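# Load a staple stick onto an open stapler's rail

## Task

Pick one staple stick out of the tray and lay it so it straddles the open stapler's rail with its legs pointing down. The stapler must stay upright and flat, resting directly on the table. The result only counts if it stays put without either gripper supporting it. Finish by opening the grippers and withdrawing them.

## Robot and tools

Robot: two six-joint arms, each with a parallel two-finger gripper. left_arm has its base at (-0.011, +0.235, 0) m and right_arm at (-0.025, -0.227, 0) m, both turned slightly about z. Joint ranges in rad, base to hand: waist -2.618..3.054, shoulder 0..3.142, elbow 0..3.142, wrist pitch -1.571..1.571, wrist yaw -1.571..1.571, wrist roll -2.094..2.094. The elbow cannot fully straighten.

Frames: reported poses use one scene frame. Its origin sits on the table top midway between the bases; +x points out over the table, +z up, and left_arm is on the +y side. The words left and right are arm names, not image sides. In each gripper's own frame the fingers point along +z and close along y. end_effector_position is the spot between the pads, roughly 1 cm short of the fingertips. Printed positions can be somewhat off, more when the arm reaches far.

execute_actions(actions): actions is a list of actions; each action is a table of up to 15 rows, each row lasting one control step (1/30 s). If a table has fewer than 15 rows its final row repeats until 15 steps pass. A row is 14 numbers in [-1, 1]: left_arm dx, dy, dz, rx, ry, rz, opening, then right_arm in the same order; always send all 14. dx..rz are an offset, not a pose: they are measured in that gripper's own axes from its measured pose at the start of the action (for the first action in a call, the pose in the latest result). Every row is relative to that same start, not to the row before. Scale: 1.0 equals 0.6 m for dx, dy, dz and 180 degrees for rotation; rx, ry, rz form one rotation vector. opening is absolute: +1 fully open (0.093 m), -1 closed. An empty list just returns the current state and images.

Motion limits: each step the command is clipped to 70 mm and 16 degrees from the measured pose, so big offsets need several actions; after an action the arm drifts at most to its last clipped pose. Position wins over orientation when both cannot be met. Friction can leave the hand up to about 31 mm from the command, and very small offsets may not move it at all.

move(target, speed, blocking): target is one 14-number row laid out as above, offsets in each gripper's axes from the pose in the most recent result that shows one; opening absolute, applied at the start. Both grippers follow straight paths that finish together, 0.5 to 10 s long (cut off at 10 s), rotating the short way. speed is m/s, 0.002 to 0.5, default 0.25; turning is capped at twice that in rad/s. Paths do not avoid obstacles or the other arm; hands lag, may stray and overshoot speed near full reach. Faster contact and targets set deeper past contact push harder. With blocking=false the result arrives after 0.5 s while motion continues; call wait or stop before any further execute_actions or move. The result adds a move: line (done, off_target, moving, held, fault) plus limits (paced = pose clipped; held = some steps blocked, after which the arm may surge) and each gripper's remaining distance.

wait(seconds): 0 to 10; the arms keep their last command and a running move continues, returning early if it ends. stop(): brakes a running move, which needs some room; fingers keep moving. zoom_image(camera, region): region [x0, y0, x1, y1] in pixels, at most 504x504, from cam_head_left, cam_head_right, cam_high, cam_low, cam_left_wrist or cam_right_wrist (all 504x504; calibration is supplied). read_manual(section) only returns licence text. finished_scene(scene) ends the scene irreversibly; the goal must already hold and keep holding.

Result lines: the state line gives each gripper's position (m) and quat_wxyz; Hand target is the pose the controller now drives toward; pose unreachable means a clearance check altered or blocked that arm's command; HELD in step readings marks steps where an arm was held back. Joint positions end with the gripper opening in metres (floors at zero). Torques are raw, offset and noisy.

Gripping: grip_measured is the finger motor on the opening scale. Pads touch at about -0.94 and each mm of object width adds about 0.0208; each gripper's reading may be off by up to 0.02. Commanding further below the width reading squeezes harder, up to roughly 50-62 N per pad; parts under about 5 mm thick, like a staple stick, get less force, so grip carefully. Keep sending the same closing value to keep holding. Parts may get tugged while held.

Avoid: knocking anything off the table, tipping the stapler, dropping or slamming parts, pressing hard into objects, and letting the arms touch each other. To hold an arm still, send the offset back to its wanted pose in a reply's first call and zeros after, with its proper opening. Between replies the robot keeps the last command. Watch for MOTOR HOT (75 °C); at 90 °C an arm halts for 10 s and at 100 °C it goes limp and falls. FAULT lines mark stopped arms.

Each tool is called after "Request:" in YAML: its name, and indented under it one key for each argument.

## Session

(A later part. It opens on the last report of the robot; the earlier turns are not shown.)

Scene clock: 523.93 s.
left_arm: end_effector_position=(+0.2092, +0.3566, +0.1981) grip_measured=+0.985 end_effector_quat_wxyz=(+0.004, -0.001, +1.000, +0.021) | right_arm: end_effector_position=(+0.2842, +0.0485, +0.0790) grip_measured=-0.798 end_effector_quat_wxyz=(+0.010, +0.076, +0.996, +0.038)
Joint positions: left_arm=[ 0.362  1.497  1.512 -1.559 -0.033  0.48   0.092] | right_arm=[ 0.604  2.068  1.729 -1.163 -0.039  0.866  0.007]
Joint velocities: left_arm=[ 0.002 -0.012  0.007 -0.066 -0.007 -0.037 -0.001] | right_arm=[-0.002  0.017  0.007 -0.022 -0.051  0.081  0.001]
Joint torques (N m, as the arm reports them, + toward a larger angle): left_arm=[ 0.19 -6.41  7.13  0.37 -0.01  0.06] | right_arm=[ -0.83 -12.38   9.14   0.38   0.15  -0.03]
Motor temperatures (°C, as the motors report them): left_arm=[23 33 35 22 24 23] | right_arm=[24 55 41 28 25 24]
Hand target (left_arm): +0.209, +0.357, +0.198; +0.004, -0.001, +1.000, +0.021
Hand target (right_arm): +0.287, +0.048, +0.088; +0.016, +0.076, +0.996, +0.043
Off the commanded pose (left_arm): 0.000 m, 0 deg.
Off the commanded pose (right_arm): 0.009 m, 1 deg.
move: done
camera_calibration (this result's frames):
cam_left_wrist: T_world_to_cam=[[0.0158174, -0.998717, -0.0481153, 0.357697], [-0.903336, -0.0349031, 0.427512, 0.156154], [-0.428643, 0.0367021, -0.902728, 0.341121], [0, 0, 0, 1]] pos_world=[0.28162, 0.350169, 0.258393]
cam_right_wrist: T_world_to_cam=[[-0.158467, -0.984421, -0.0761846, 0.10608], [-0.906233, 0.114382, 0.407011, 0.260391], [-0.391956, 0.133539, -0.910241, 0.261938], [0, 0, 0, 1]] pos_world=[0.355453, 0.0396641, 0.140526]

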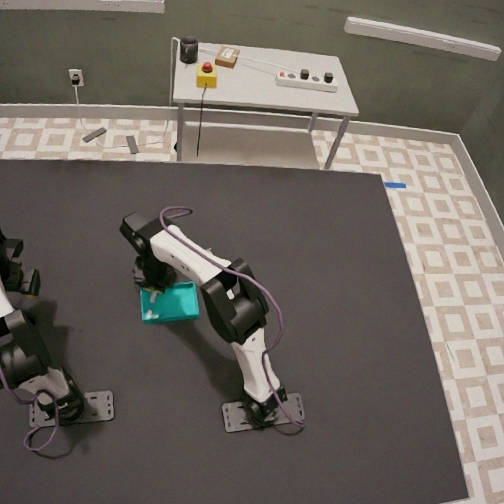

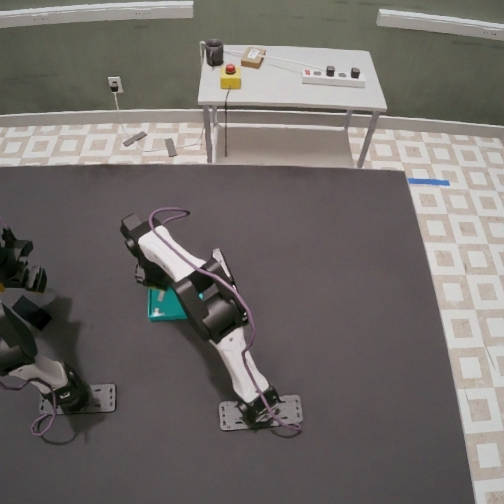

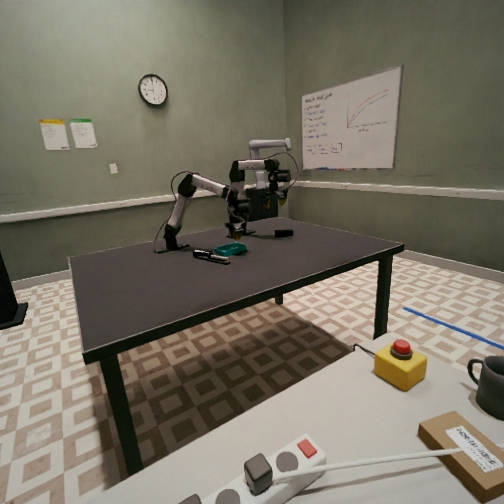

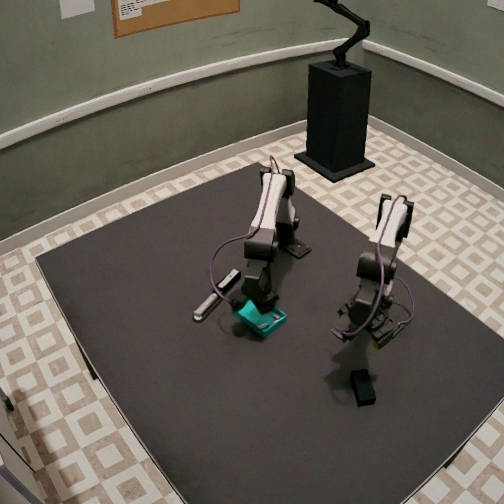

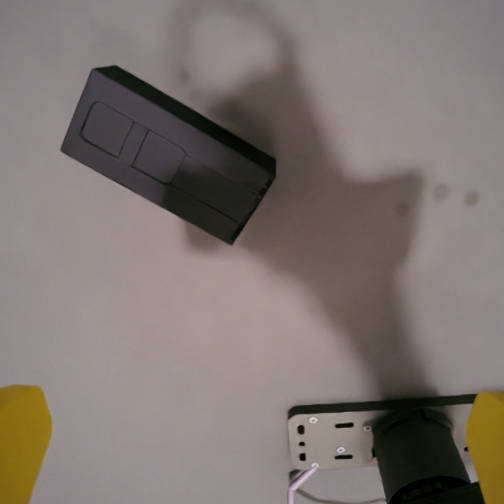

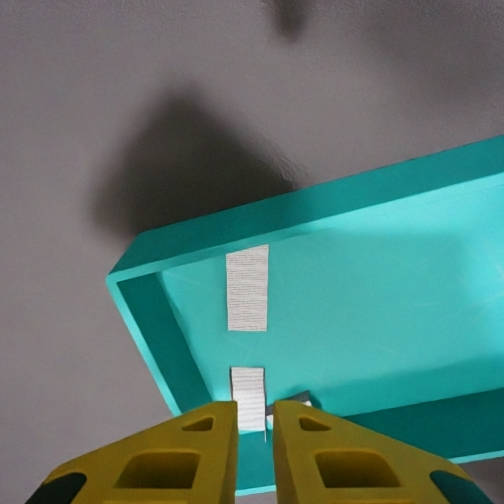

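Request:
move:
  target: [0,0,0,0,0,0,1,0.015,-0.045,0.03,0.01,0.008,-0.025,0.1]
  speed: 0.04

Request:
move:
  target: [0,0,0,0,0,0,1,0.005,-0.008,0.05,0.005,0.005,0,0.1]
  speed: 0.02

Scene clock: 540.80 s.
left_arm: end_effector_position=(+0.2092, +0.3566, +0.1981) grip_measured=+0.985 end_effector_quat_wxyz=(+0.004, -0.001, +1.000, +0.021) | right_arm: end_effector_position=(+0.2709, +0.0289, +0.0589) grip_measured=+0.098 end_effector_quat_wxyz=(-0.006, +0.038, +0.999, +0.021)
Joint positions: left_arm=[ 0.362  1.497  1.512 -1.559 -0.033  0.48   0.092] | right_arm=[ 0.589  2.035  1.602 -1.118 -0.039  0.773  0.05 ]
Joint velocities: left_arm=[ 0.002  0.012  0.002  0.037 -0.007 -0.037  0.001] | right_arm=[-0.012 -0.007  0.007  0.066 -0.007 -0.037  0.001]
Joint torques (N m, as the arm reports them, + toward a larger angle): left_arm=[ 0.2  -6.54  7.14  0.36 -0.02  0.04] | right_arm=[ -1.02 -12.15   5.37   0.45   0.17  -0.08]
Motor temperatures (°C, as the motors report them): left_arm=[23 33 35 22 24 23] | right_arm=[24 58 43 27 25 24]
Hand target (left_arm): +0.209, +0.357, +0.198; +0.004, -0.001, +1.000, +0.021
Hand target (right_arm): +0.272, +0.025, +0.059; -0.002, +0.037, +0.999, +0.023
Off the commanded pose (left_arm): 0.000 m, 0 deg.
Off the commanded pose (right_arm): 0.004 m, 1 deg.
move: done
camera_calibration (this result's frames):
cam_left_wrist: T_world_to_cam=[[0.0158174, -0.998717, -0.0481153, 0.357697], [-0.903336, -0.0349031, 0.427512, 0.156154], [-0.428643, 0.0367021, -0.902728, 0.341121], [0, 0, 0, 1]] pos_world=[0.28162, 0.350169, 0.258393]
cam_right_wrist: T_world_to_cam=[[-0.0841283, -0.995639, -0.0403045, 0.0612834], [-0.899537, 0.0584832, 0.432912, 0.257063], [-0.428667, 0.0726755, -0.900535, 0.252115], [0, 0, 0, 1]] pos_world=[0.344467, 0.0276597, 0.118223]

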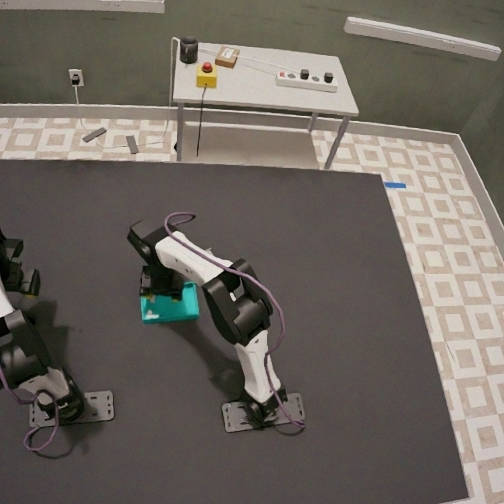

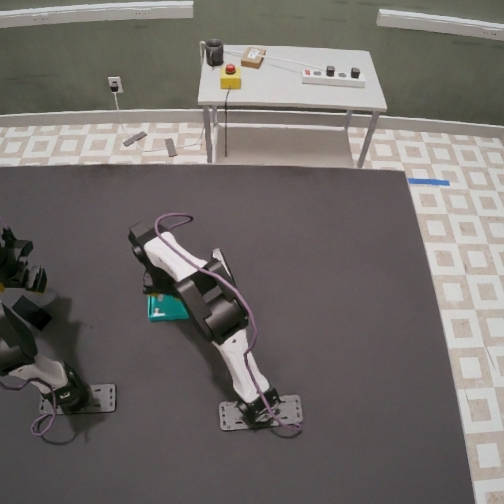

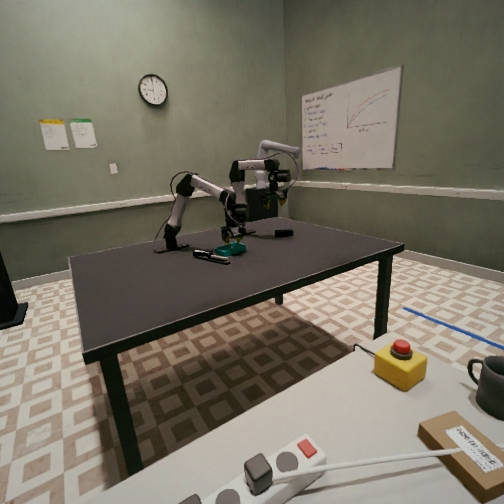

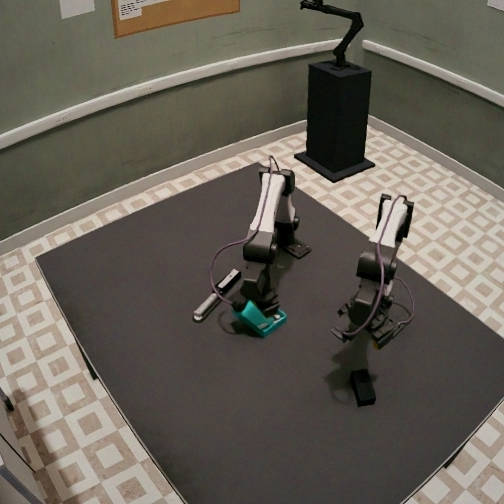

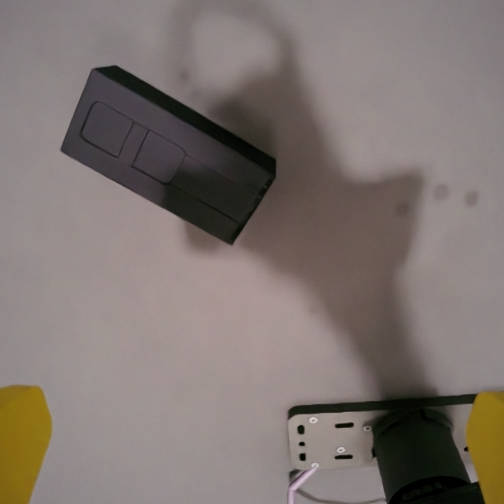

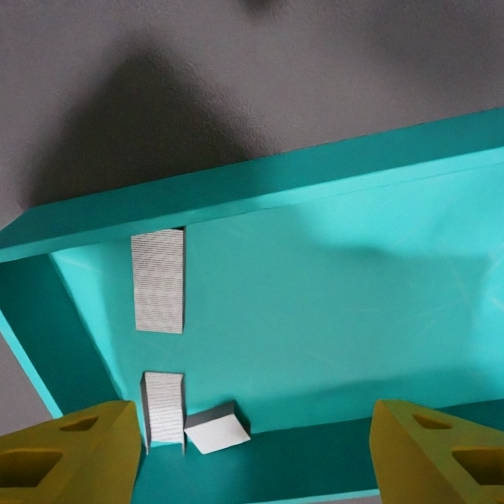

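Scene clock: 542.70 s.
left_arm: end_effector_position=(+0.2092, +0.3566, +0.1981) grip_measured=+0.985 end_effector_quat_wxyz=(+0.004, -0.001, +1.000, +0.021) | right_arm: end_effector_position=(+0.2710, +0.0290, +0.0409) grip_measured=+0.098 end_effector_quat_wxyz=(-0.004, +0.038, +0.999, +0.023)
Joint positions: left_arm=[ 0.362  1.497  1.512 -1.559 -0.033  0.48   0.092] | right_arm=[ 0.589  2.047  1.546 -1.045 -0.039  0.773  0.05 ]
Joint velocities: left_arm=[-0.007  0.007 -0.007  0.007  0.037  0.037 -0.001] | right_arm=[ 0.002 -0.002 -0.022  0.022  0.007 -0.037  0.   ]
Joint torques (N m, as the arm reports them, + toward a larger angle): left_arm=[ 0.18 -6.45  7.05  0.37  0.02  0.04] | right_arm=[-0.26 -9.54  5.36  0.57  0.1   0.02]
Motor temperatures (°C, as the motors report them): left_arm=[23 33 35 22 24 23] | right_arm=[24 58 42 27 25 24]
Hand target (left_arm): +0.209, +0.357, +0.198; +0.004, -0.001, +1.000, +0.021
Hand target (right_arm): +0.267, +0.026, +0.029; -0.014, +0.038, +0.999, +0.014
Off the commanded pose (left_arm): 0.000 m, 0 deg.
Off the commanded pose (right_arm): 0.013 m, 2 deg.
move: off_target (right_arm)
camera_calibration (this result's frames):
cam_left_wrist: T_world_to_cam=[[0.0158174, -0.998717, -0.0481153, 0.357697], [-0.903336, -0.0349031, 0.427512, 0.156154], [-0.428643, 0.0367021, -0.902728, 0.341121], [0, 0, 0, 1]] pos_world=[0.28162, 0.350169, 0.258393]
cam_right_wrist: T_world_to_cam=[[-0.0839682, -0.995506, -0.0437895, 0.0606997], [-0.901179, 0.057112, 0.429669, 0.265485], [-0.425237, 0.0755407, -0.901924, 0.235027], [0, 0, 0, 1]] pos_world=[0.344288, 0.0275103, 0.100564]

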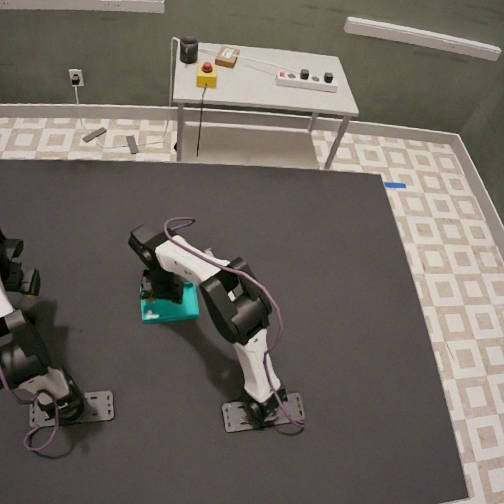

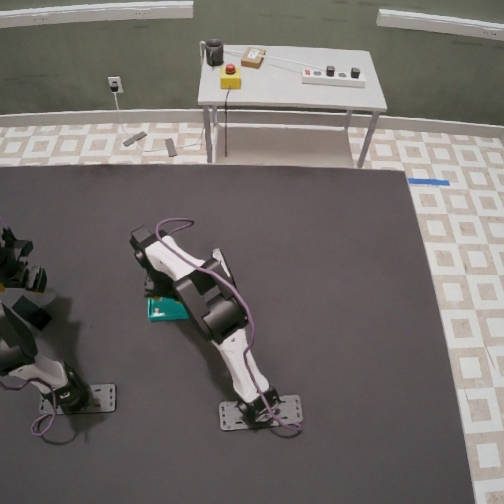

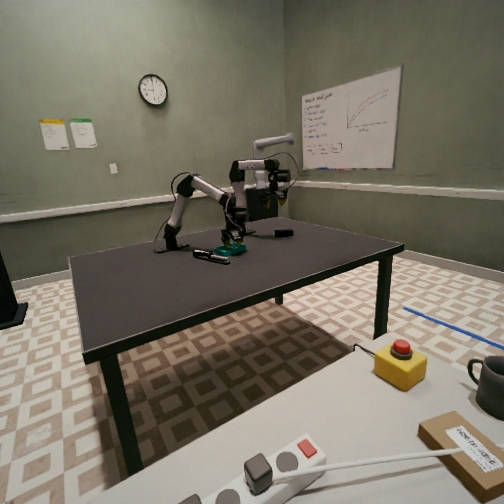

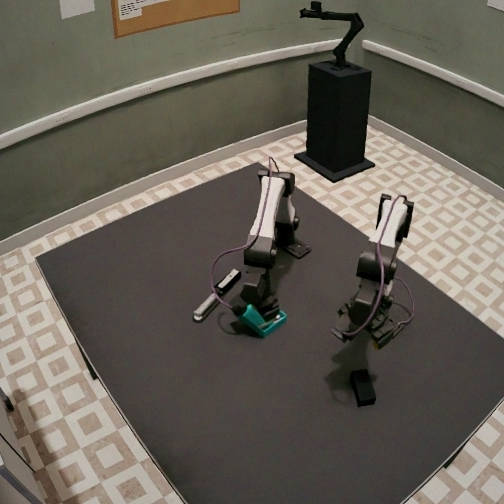

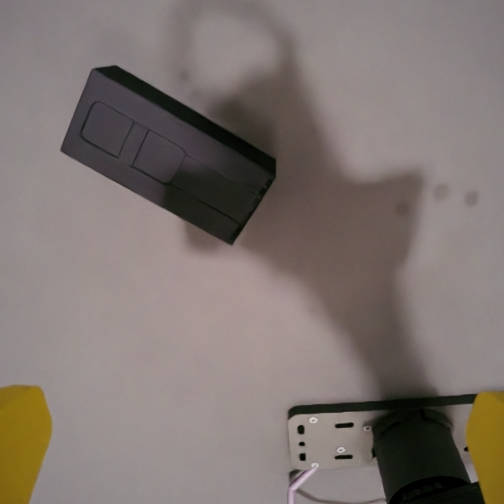

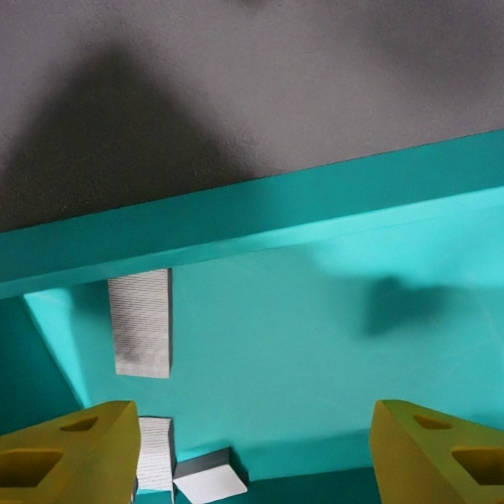

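Request:
move:
  target: [0,0,0,0,0,0,1,-0.025,-0.012,0,0,0,0,0.1]
  speed: 0.02

Request:
move:
  target: [0,0,0,0,0,0,1,0.008,-0.005,0.045,0.005,0.005,0,0.1]
  speed: 0.02

Scene clock: 549.73 s.
left_arm: end_effector_position=(+0.2092, +0.3566, +0.1981) grip_measured=+0.985 end_effector_quat_wxyz=(+0.004, -0.001, +1.000, +0.021) | right_arm: end_effector_position=(+0.2820, +0.0213, +0.0436) grip_measured=+0.098 end_effector_quat_wxyz=(+0.000, +0.040, +0.999, +0.026)
Joint positions: left_arm=[ 0.362  1.497  1.512 -1.559 -0.033  0.48   0.092] | right_arm=[ 0.556  2.049  1.559 -1.047 -0.039  0.743  0.05 ]
Joint velocities: left_arm=[-0.007 -0.012 -0.002  0.037 -0.022 -0.007 -0.001] | right_arm=[ 0.002  0.007 -0.007  0.051  0.051 -0.051 -0.   ]
Joint torques (N m, as the arm reports them, + toward a larger angle): left_arm=[ 0.2  -6.48  7.18  0.36  0.    0.06] | right_arm=[-0.83 -9.53  9.    0.39  0.15 -0.06]
Motor temperatures (°C, as the motors report them): left_arm=[23 33 35 22 24 23] | right_arm=[24 57 42 27 25 24]
Hand target (left_arm): +0.209, +0.357, +0.198; +0.004, -0.001, +1.000, +0.021
Hand target (right_arm): +0.285, +0.020, +0.040; -0.004, +0.038, +0.999, +0.023
Off the commanded pose (left_arm): 0.000 m, 0 deg.
Off the commanded pose (right_arm): 0.005 m, 1 deg.
move: done
camera_calibration (this result's frames):
cam_left_wrist: T_world_to_cam=[[0.0158174, -0.998717, -0.0481153, 0.357697], [-0.903336, -0.0349031, 0.427512, 0.156154], [-0.428643, 0.0367021, -0.902728, 0.341121], [0, 0, 0, 1]] pos_world=[0.28162, 0.350169, 0.258393]
cam_right_wrist: T_world_to_cam=[[-0.0862267, -0.994978, -0.0508256, 0.0550789], [-0.904941, 0.0568816, 0.421718, 0.276152], [-0.416709, 0.0823576, -0.905301, 0.240271], [0, 0, 0, 1]] pos_world=[0.354774, 0.0193062, 0.103859]

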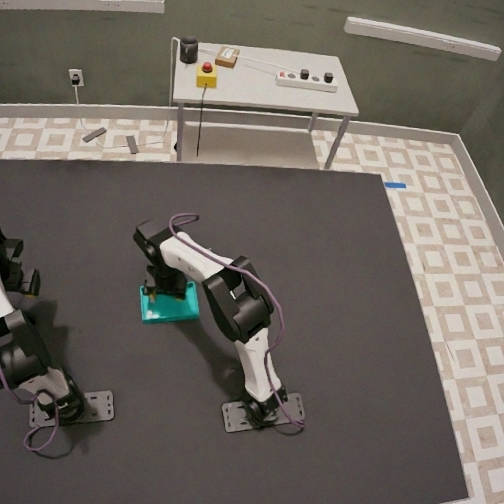

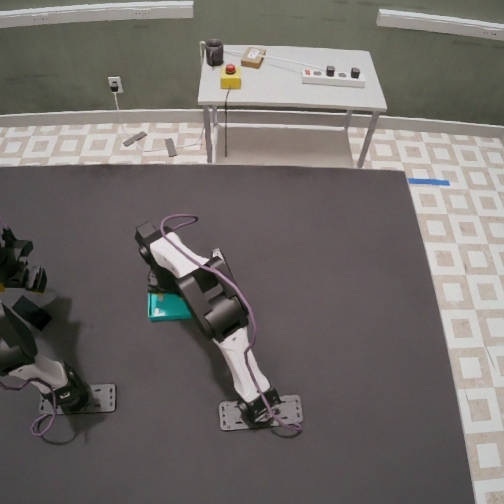

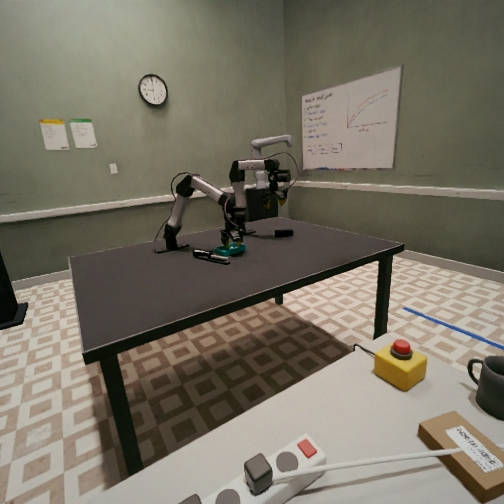

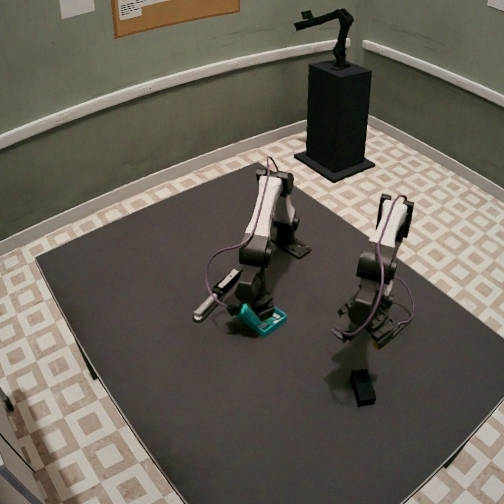

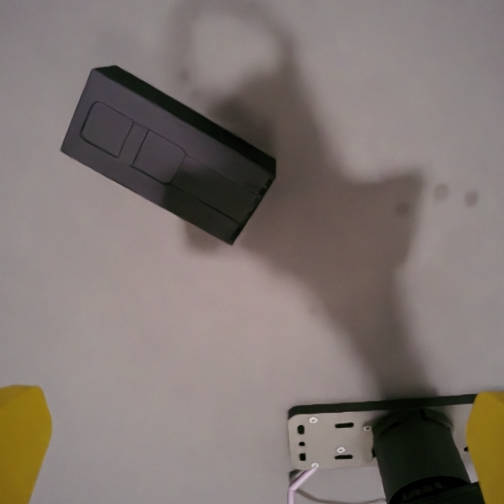

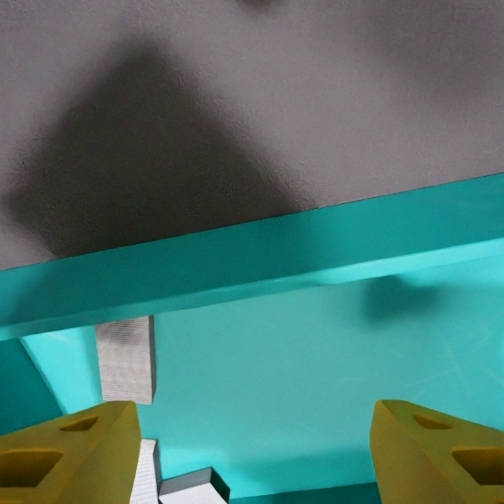

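Scene clock: 551.43 s.
left_arm: end_effector_position=(+0.2092, +0.3566, +0.1981) grip_measured=+0.985 end_effector_quat_wxyz=(+0.004, -0.001, +1.000, +0.021) | right_arm: end_effector_position=(+0.2826, +0.0218, +0.0285) grip_measured=+0.098 end_effector_quat_wxyz=(+0.002, +0.040, +0.999, +0.028)
Joint positions: left_arm=[ 0.362  1.497  1.512 -1.559 -0.033  0.48   0.092] | right_arm=[ 0.556  2.063  1.519 -0.987 -0.039  0.743  0.05 ]
Joint velocities: left_arm=[-0.012 -0.002 -0.002  0.037 -0.037  0.022  0.   ] | right_arm=[-0.007  0.002  0.012 -0.051  0.037 -0.022  0.001]
Joint torques (N m, as the arm reports them, + toward a larger angle): left_arm=[ 0.21 -6.44  7.07  0.38  0.01  0.04] | right_arm=[ 0.21 -9.64  5.31  0.49  0.12  0.11]
Motor temperatures (°C, as the motors report them): left_arm=[23 33 35 22 24 23] | right_arm=[24 57 42 27 25 24]
Hand target (left_arm): +0.209, +0.357, +0.198; +0.004, -0.001, +1.000, +0.021
Hand target (right_arm): +0.277, +0.020, +0.017; -0.008, +0.039, +0.999, +0.019
Off the commanded pose (left_arm): 0.000 m, 0 deg.
Off the commanded pose (right_arm): 0.013 m, 2 deg.
move: off_target (right_arm)
camera_calibration (this result's frames):
cam_left_wrist: T_world_to_cam=[[0.0158174, -0.998717, -0.0481153, 0.357697], [-0.903336, -0.0349031, 0.427512, 0.156154], [-0.428643, 0.0367021, -0.902728, 0.341121], [0, 0, 0, 1]] pos_world=[0.28162, 0.350169, 0.258393]
cam_right_wrist: T_world_to_cam=[[-0.0860377, -0.994831, -0.0539399, 0.0548267], [-0.906457, 0.0556976, 0.418609, 0.28353], [-0.413441, 0.0849104, -0.906563, 0.225882], [0, 0, 0, 1]] pos_world=[0.355114, 0.0195716, 0.0890447]

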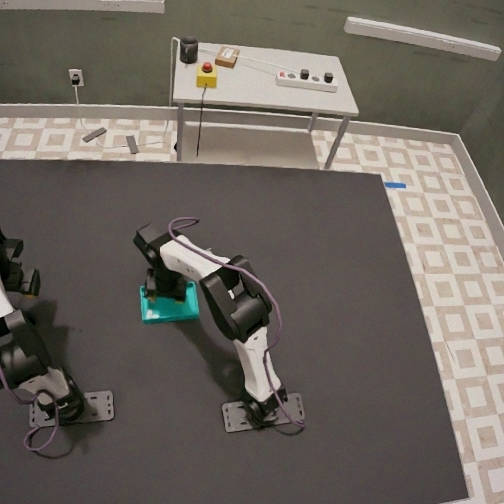

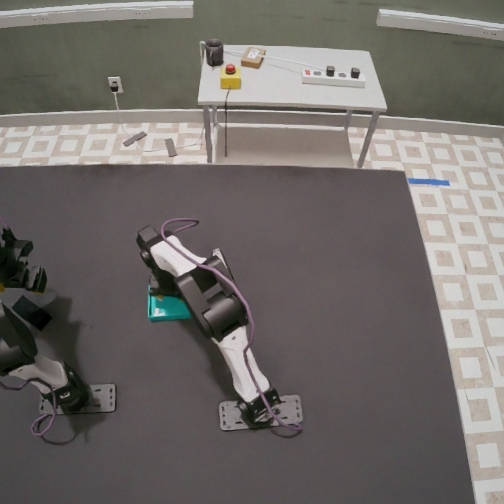

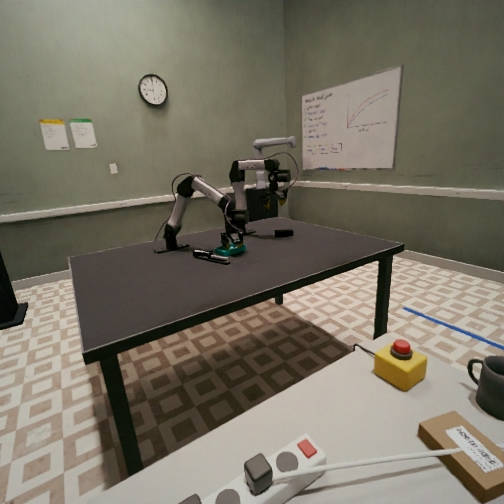

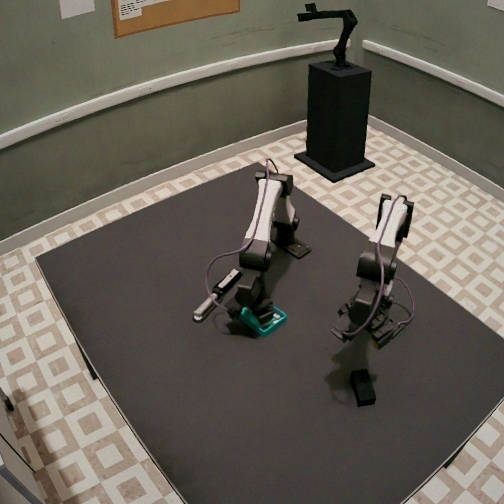

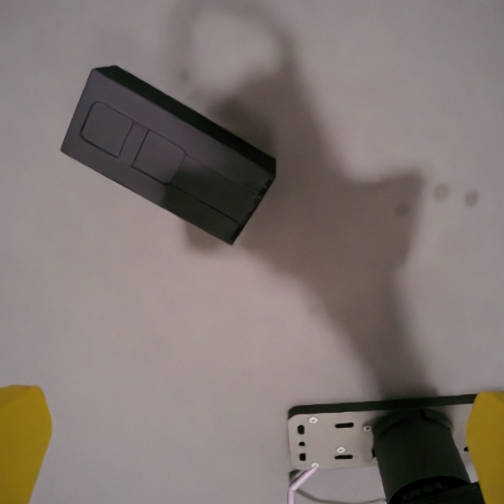

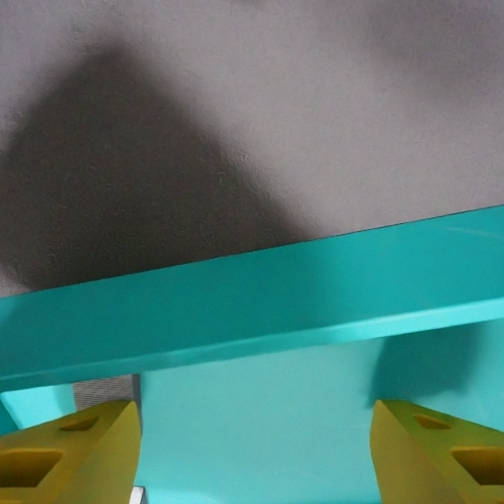

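Request:
move:
  target: [0,0,0,0,0,0,1,0,-0.06,0.025,0,0,0,0.1]
  speed: 0.015

Request:
move:
  target: [0,0,0,0,0,0,1,0,0,-0.07,0,0,0,0.1]
  speed: 0.04

Request:
move:
  target: [0,0,0,0,0,0,1,0.01,0.05,0,0,0,0,-0.5]
  speed: 0.05

Scene clock: 561.83 s.
left_arm: end_effector_position=(+0.2092, +0.3566, +0.1981) grip_measured=+0.985 end_effector_quat_wxyz=(+0.004, -0.001, +1.000, +0.021) | right_arm: end_effector_position=(+0.2857, -0.0018, +0.0230) grip_measured=+0.098 end_effector_quat_wxyz=(+0.015, +0.038, +0.998, +0.040)
Joint positions: left_arm=[ 0.362  1.497  1.512 -1.559 -0.033  0.48   0.092] | right_arm=[ 0.5    1.998  1.397 -0.897 -0.046  0.685  0.05 ]
Joint velocities: left_arm=[-0.012 -0.007  0.007 -0.007  0.051  0.007  0.001] | right_arm=[ 0.012  0.002 -0.017 -0.007  0.007  0.022  0.   ]
Joint torques (N m, as the arm reports them, + toward a larger angle): left_arm=[ 0.2  -6.5   7.13  0.37  0.01  0.05] | right_arm=[ -1.52 -10.27   3.89   0.61   0.18  -0.08]
Motor temperatures (°C, as the motors report them): left_arm=[23 33 35 22 24 23] | right_arm=[24 56 41 27 25 24]
Hand target (left_arm): +0.209, +0.357, +0.198; +0.004, -0.001, +1.000, +0.021
Hand target (right_arm): +0.279, -0.013, +0.012; +0.002, +0.040, +0.999, +0.027
Off the commanded pose (left_arm): 0.000 m, 0 deg.
Off the commanded pose (right_arm): 0.017 m, 2 deg.
move: off_target (right_arm)
camera_calibration (this result's frames):
cam_left_wrist: T_world_to_cam=[[0.0158174, -0.998717, -0.0481153, 0.357697], [-0.903336, -0.0349031, 0.427512, 0.156154], [-0.428643, 0.0367021, -0.902728, 0.341121], [0, 0, 0, 1]] pos_world=[0.28162, 0.350169, 0.258393]
cam_right_wrist: T_world_to_cam=[[-0.082489, -0.993394, -0.0797696, 0.0309501], [-0.917642, 0.0444874, 0.394911, 0.293632], [-0.388753, 0.105776, -0.91525, 0.217393], [0, 0, 0, 1]] pos_world=[0.356514, -0.0053122, 0.0854798]

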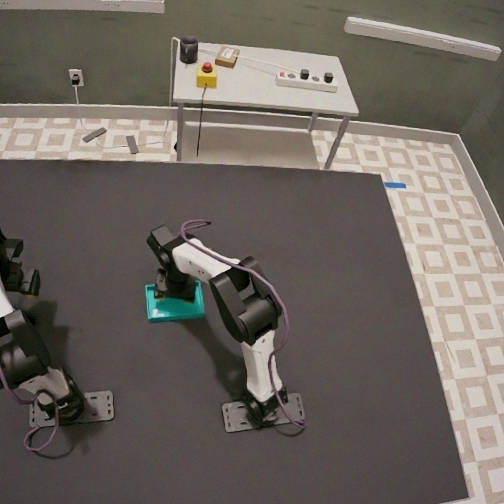

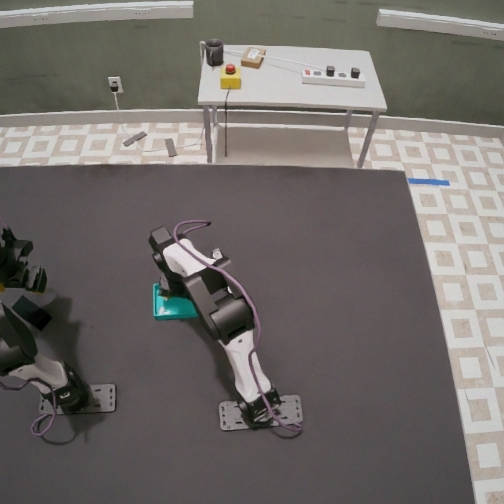

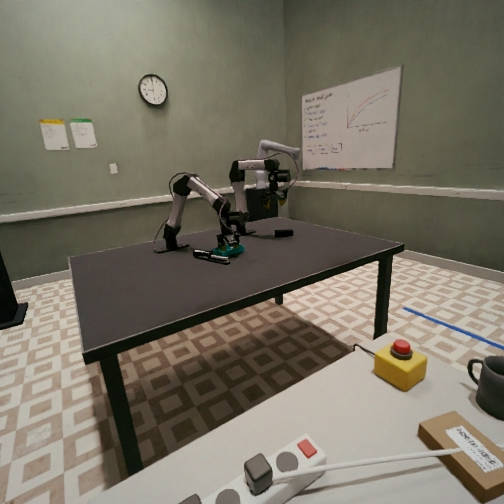

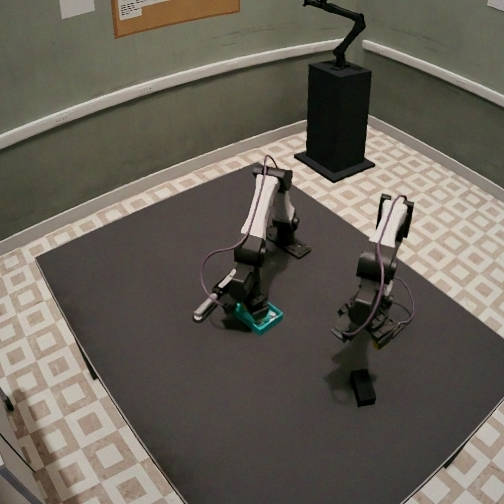

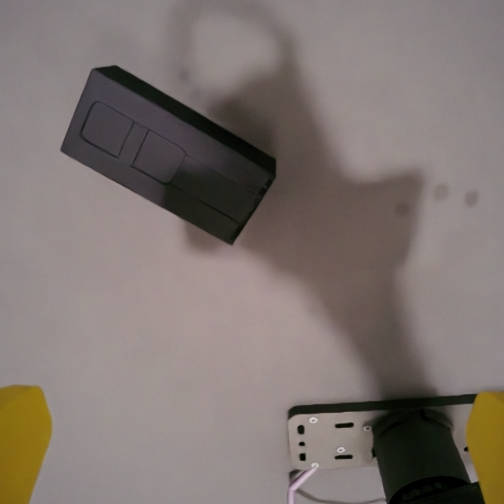

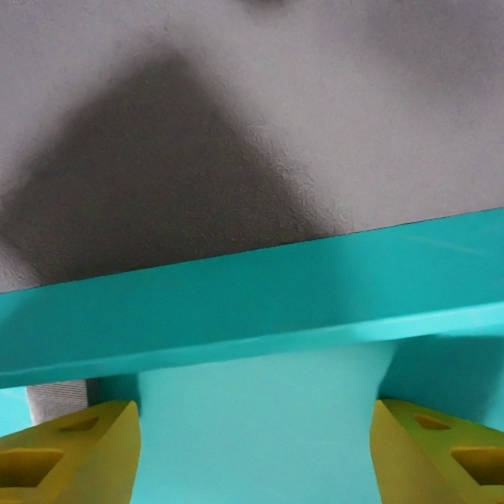

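Scene clock: 563.27 s.
left_arm: end_effector_position=(+0.2092, +0.3566, +0.1981) grip_measured=+0.985 end_effector_quat_wxyz=(+0.004, -0.001, +1.000, +0.021) | right_arm: end_effector_position=(+0.2807, -0.0052, +0.0564) grip_measured=+0.098 end_effector_quat_wxyz=(+0.009, +0.039, +0.999, +0.036)
Joint positions: left_arm=[ 0.362  1.497  1.512 -1.559 -0.033  0.48   0.092] | right_arm=[ 0.5    1.952  1.471 -1.032 -0.046  0.685  0.05 ]
Joint velocities: left_arm=[ 0.002 -0.007  0.002 -0.007  0.007 -0.022  0.001] | right_arm=[-0.022 -0.002 -0.012  0.007 -0.007 -0.037  0.   ]
Joint torques (N m, as the arm reports them, + toward a larger angle): left_arm=[ 0.09 -6.45  7.13  0.39  0.02  0.05] | right_arm=[ -0.74 -11.18   9.06   0.35   0.12  -0.04]
Motor temperatures (°C, as the motors report them): left_arm=[23 33 35 22 24 23] | right_arm=[24 56 41 27 25 24]
Hand target (left_arm): +0.209, +0.357, +0.198; +0.004, -0.001, +1.000, +0.021
Hand target (right_arm): +0.284, -0.005, +0.065; +0.015, +0.038, +0.998, +0.040
Off the commanded pose (left_arm): 0.000 m, 0 deg.
Off the commanded pose (right_arm): 0.009 m, 1 deg.
move: done
camera_calibration (this result's frames):
cam_left_wrist: T_world_to_cam=[[0.0158174, -0.998717, -0.0481153, 0.357697], [-0.903336, -0.0349031, 0.427512, 0.156154], [-0.428643, 0.0367021, -0.902728, 0.341121], [0, 0, 0, 1]] pos_world=[0.28162, 0.350169, 0.258393]
cam_right_wrist: T_world_to_cam=[[-0.0834435, -0.994042, -0.0701305, 0.0295613], [-0.912408, 0.0479144, 0.406467, 0.27392], [-0.400684, 0.0979047, -0.91097, 0.249438], [0, 0, 0, 1]] pos_world=[0.352339, -0.00816065, 0.117964]

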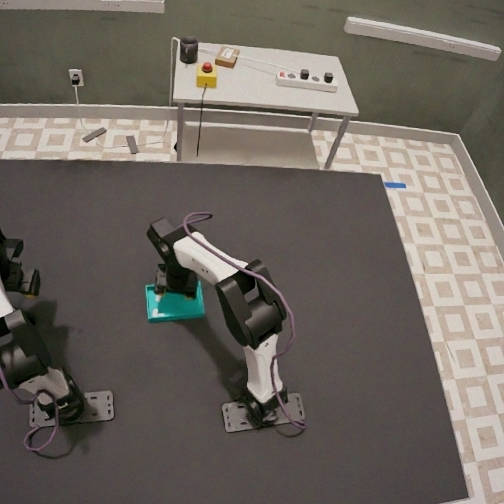

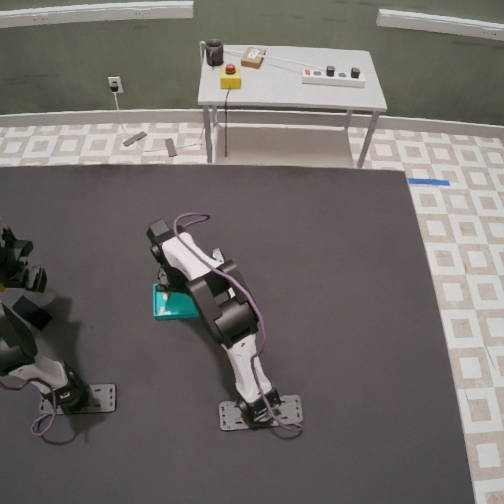

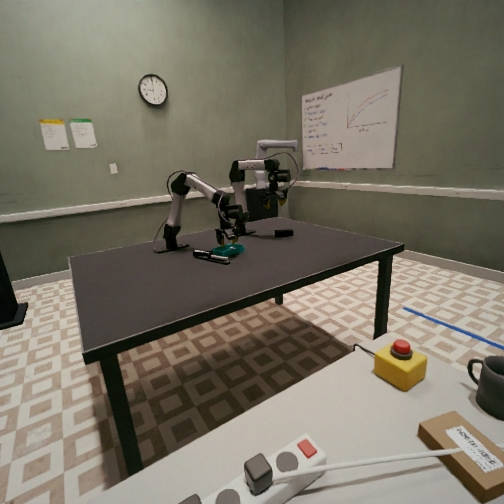

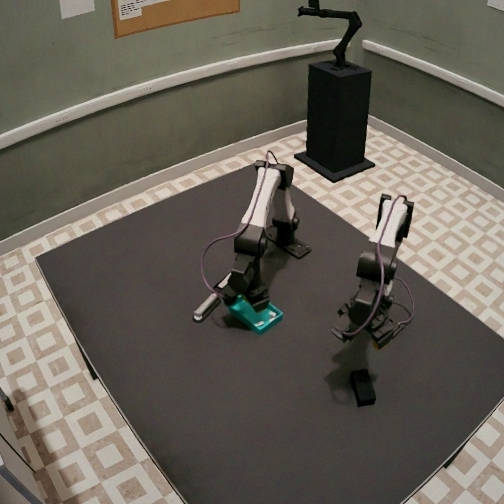

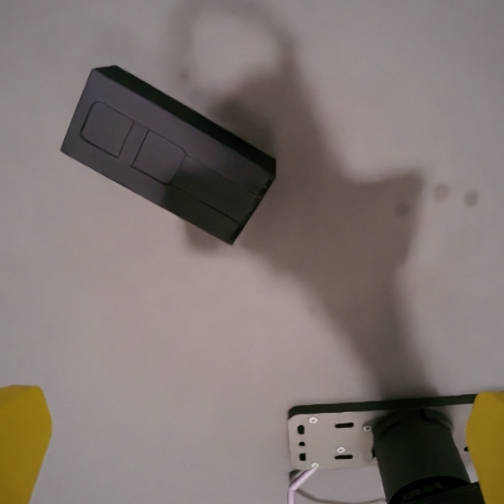

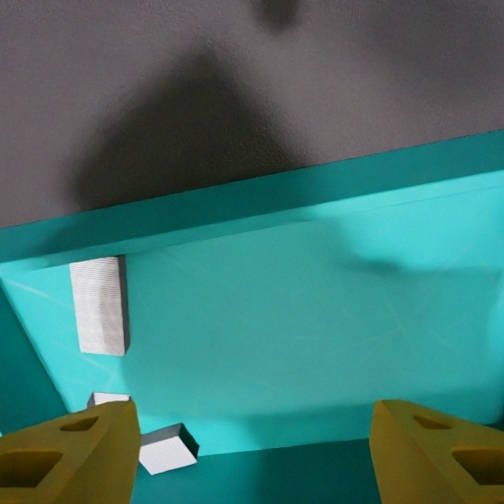

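Scene clock: 564.17 s.
left_arm: end_effector_position=(+0.2092, +0.3566, +0.1981) grip_measured=+0.985 end_effector_quat_wxyz=(+0.004, -0.001, +1.000, +0.021) | right_arm: end_effector_position=(+0.2772, +0.0233, +0.0612) grip_measured=-0.498 end_effector_quat_wxyz=(+0.014, +0.035, +0.998, +0.042)
Joint positions: left_arm=[ 0.362  1.497  1.512 -1.559 -0.033  0.48   0.092] | right_arm=[ 0.564  1.986  1.537 -1.046 -0.046  0.744  0.021]
Joint velocities: left_arm=[-0.002  0.007 -0.012 -0.037  0.051 -0.022  0.001] | right_arm=[-0.007 -0.012  0.017 -0.007 -0.051  0.081 -0.001]
Joint torques (N m, as the arm reports them, + toward a larger angle): left_arm=[ 0.16 -6.44  7.06  0.37 -0.01  0.06] | right_arm=[-0.03 -9.15  9.17  0.43  0.15  0.11]
Motor temperatures (°C, as the motors report them): left_arm=[23 33 35 22 24 23] | right_arm=[24 56 41 27 25 24]
Hand target (left_arm): +0.209, +0.357, +0.198; +0.004, -0.001, +1.000, +0.021
Hand target (right_arm): +0.277, +0.025, +0.059; +0.009, +0.038, +0.999, +0.036
Off the commanded pose (left_arm): 0.000 m, 0 deg.
Off the commanded pose (right_arm): 0.003 m, 1 deg.
move: done
camera_calibration (this result's frames):
cam_left_wrist: T_world_to_cam=[[0.0158174, -0.998717, -0.0481153, 0.357697], [-0.903336, -0.0349031, 0.427512, 0.156154], [-0.428643, 0.0367021, -0.902728, 0.341121], [0, 0, 0, 1]] pos_world=[0.28162, 0.350169, 0.258393]
cam_right_wrist: T_world_to_cam=[[-0.0763821, -0.993571, -0.0835623, 0.0567519], [-0.916897, 0.0370651, 0.3974, 0.269492], [-0.391748, 0.106972, -0.913833, 0.247073], [0, 0, 0, 1]] pos_world=[0.348222, 0.0199683, 0.12343]

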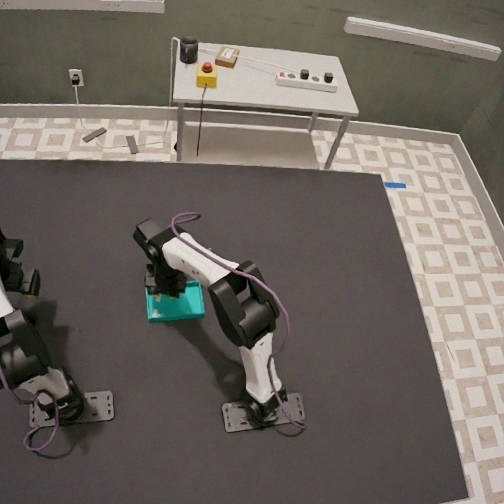

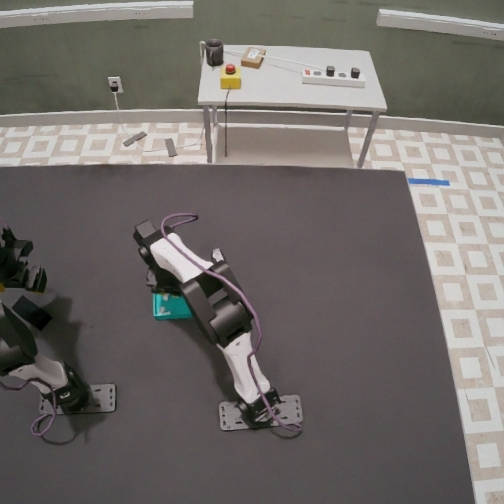

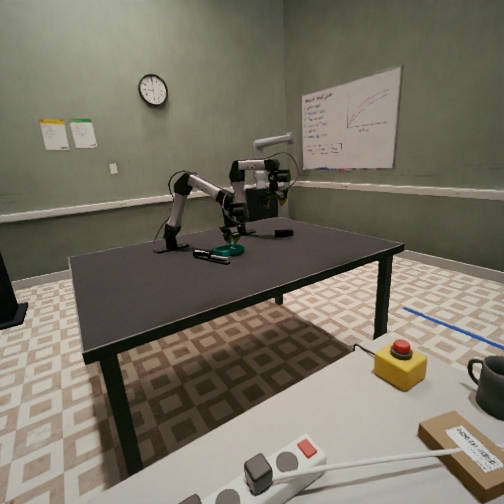

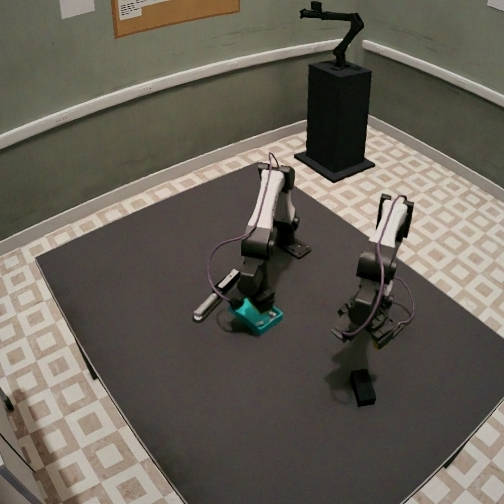

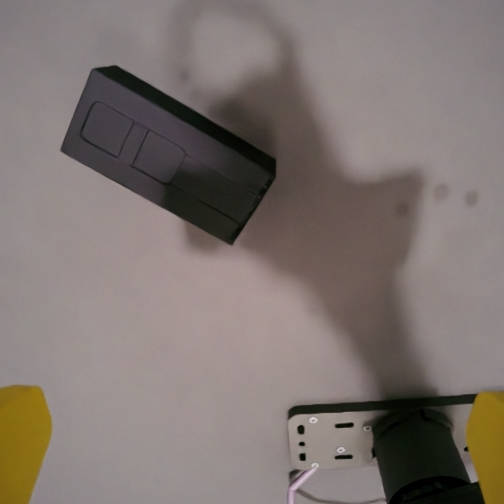

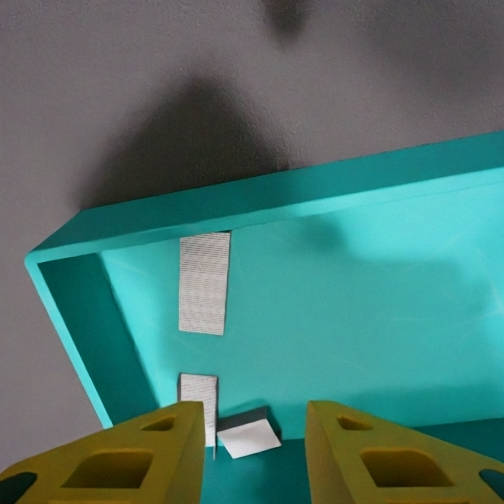

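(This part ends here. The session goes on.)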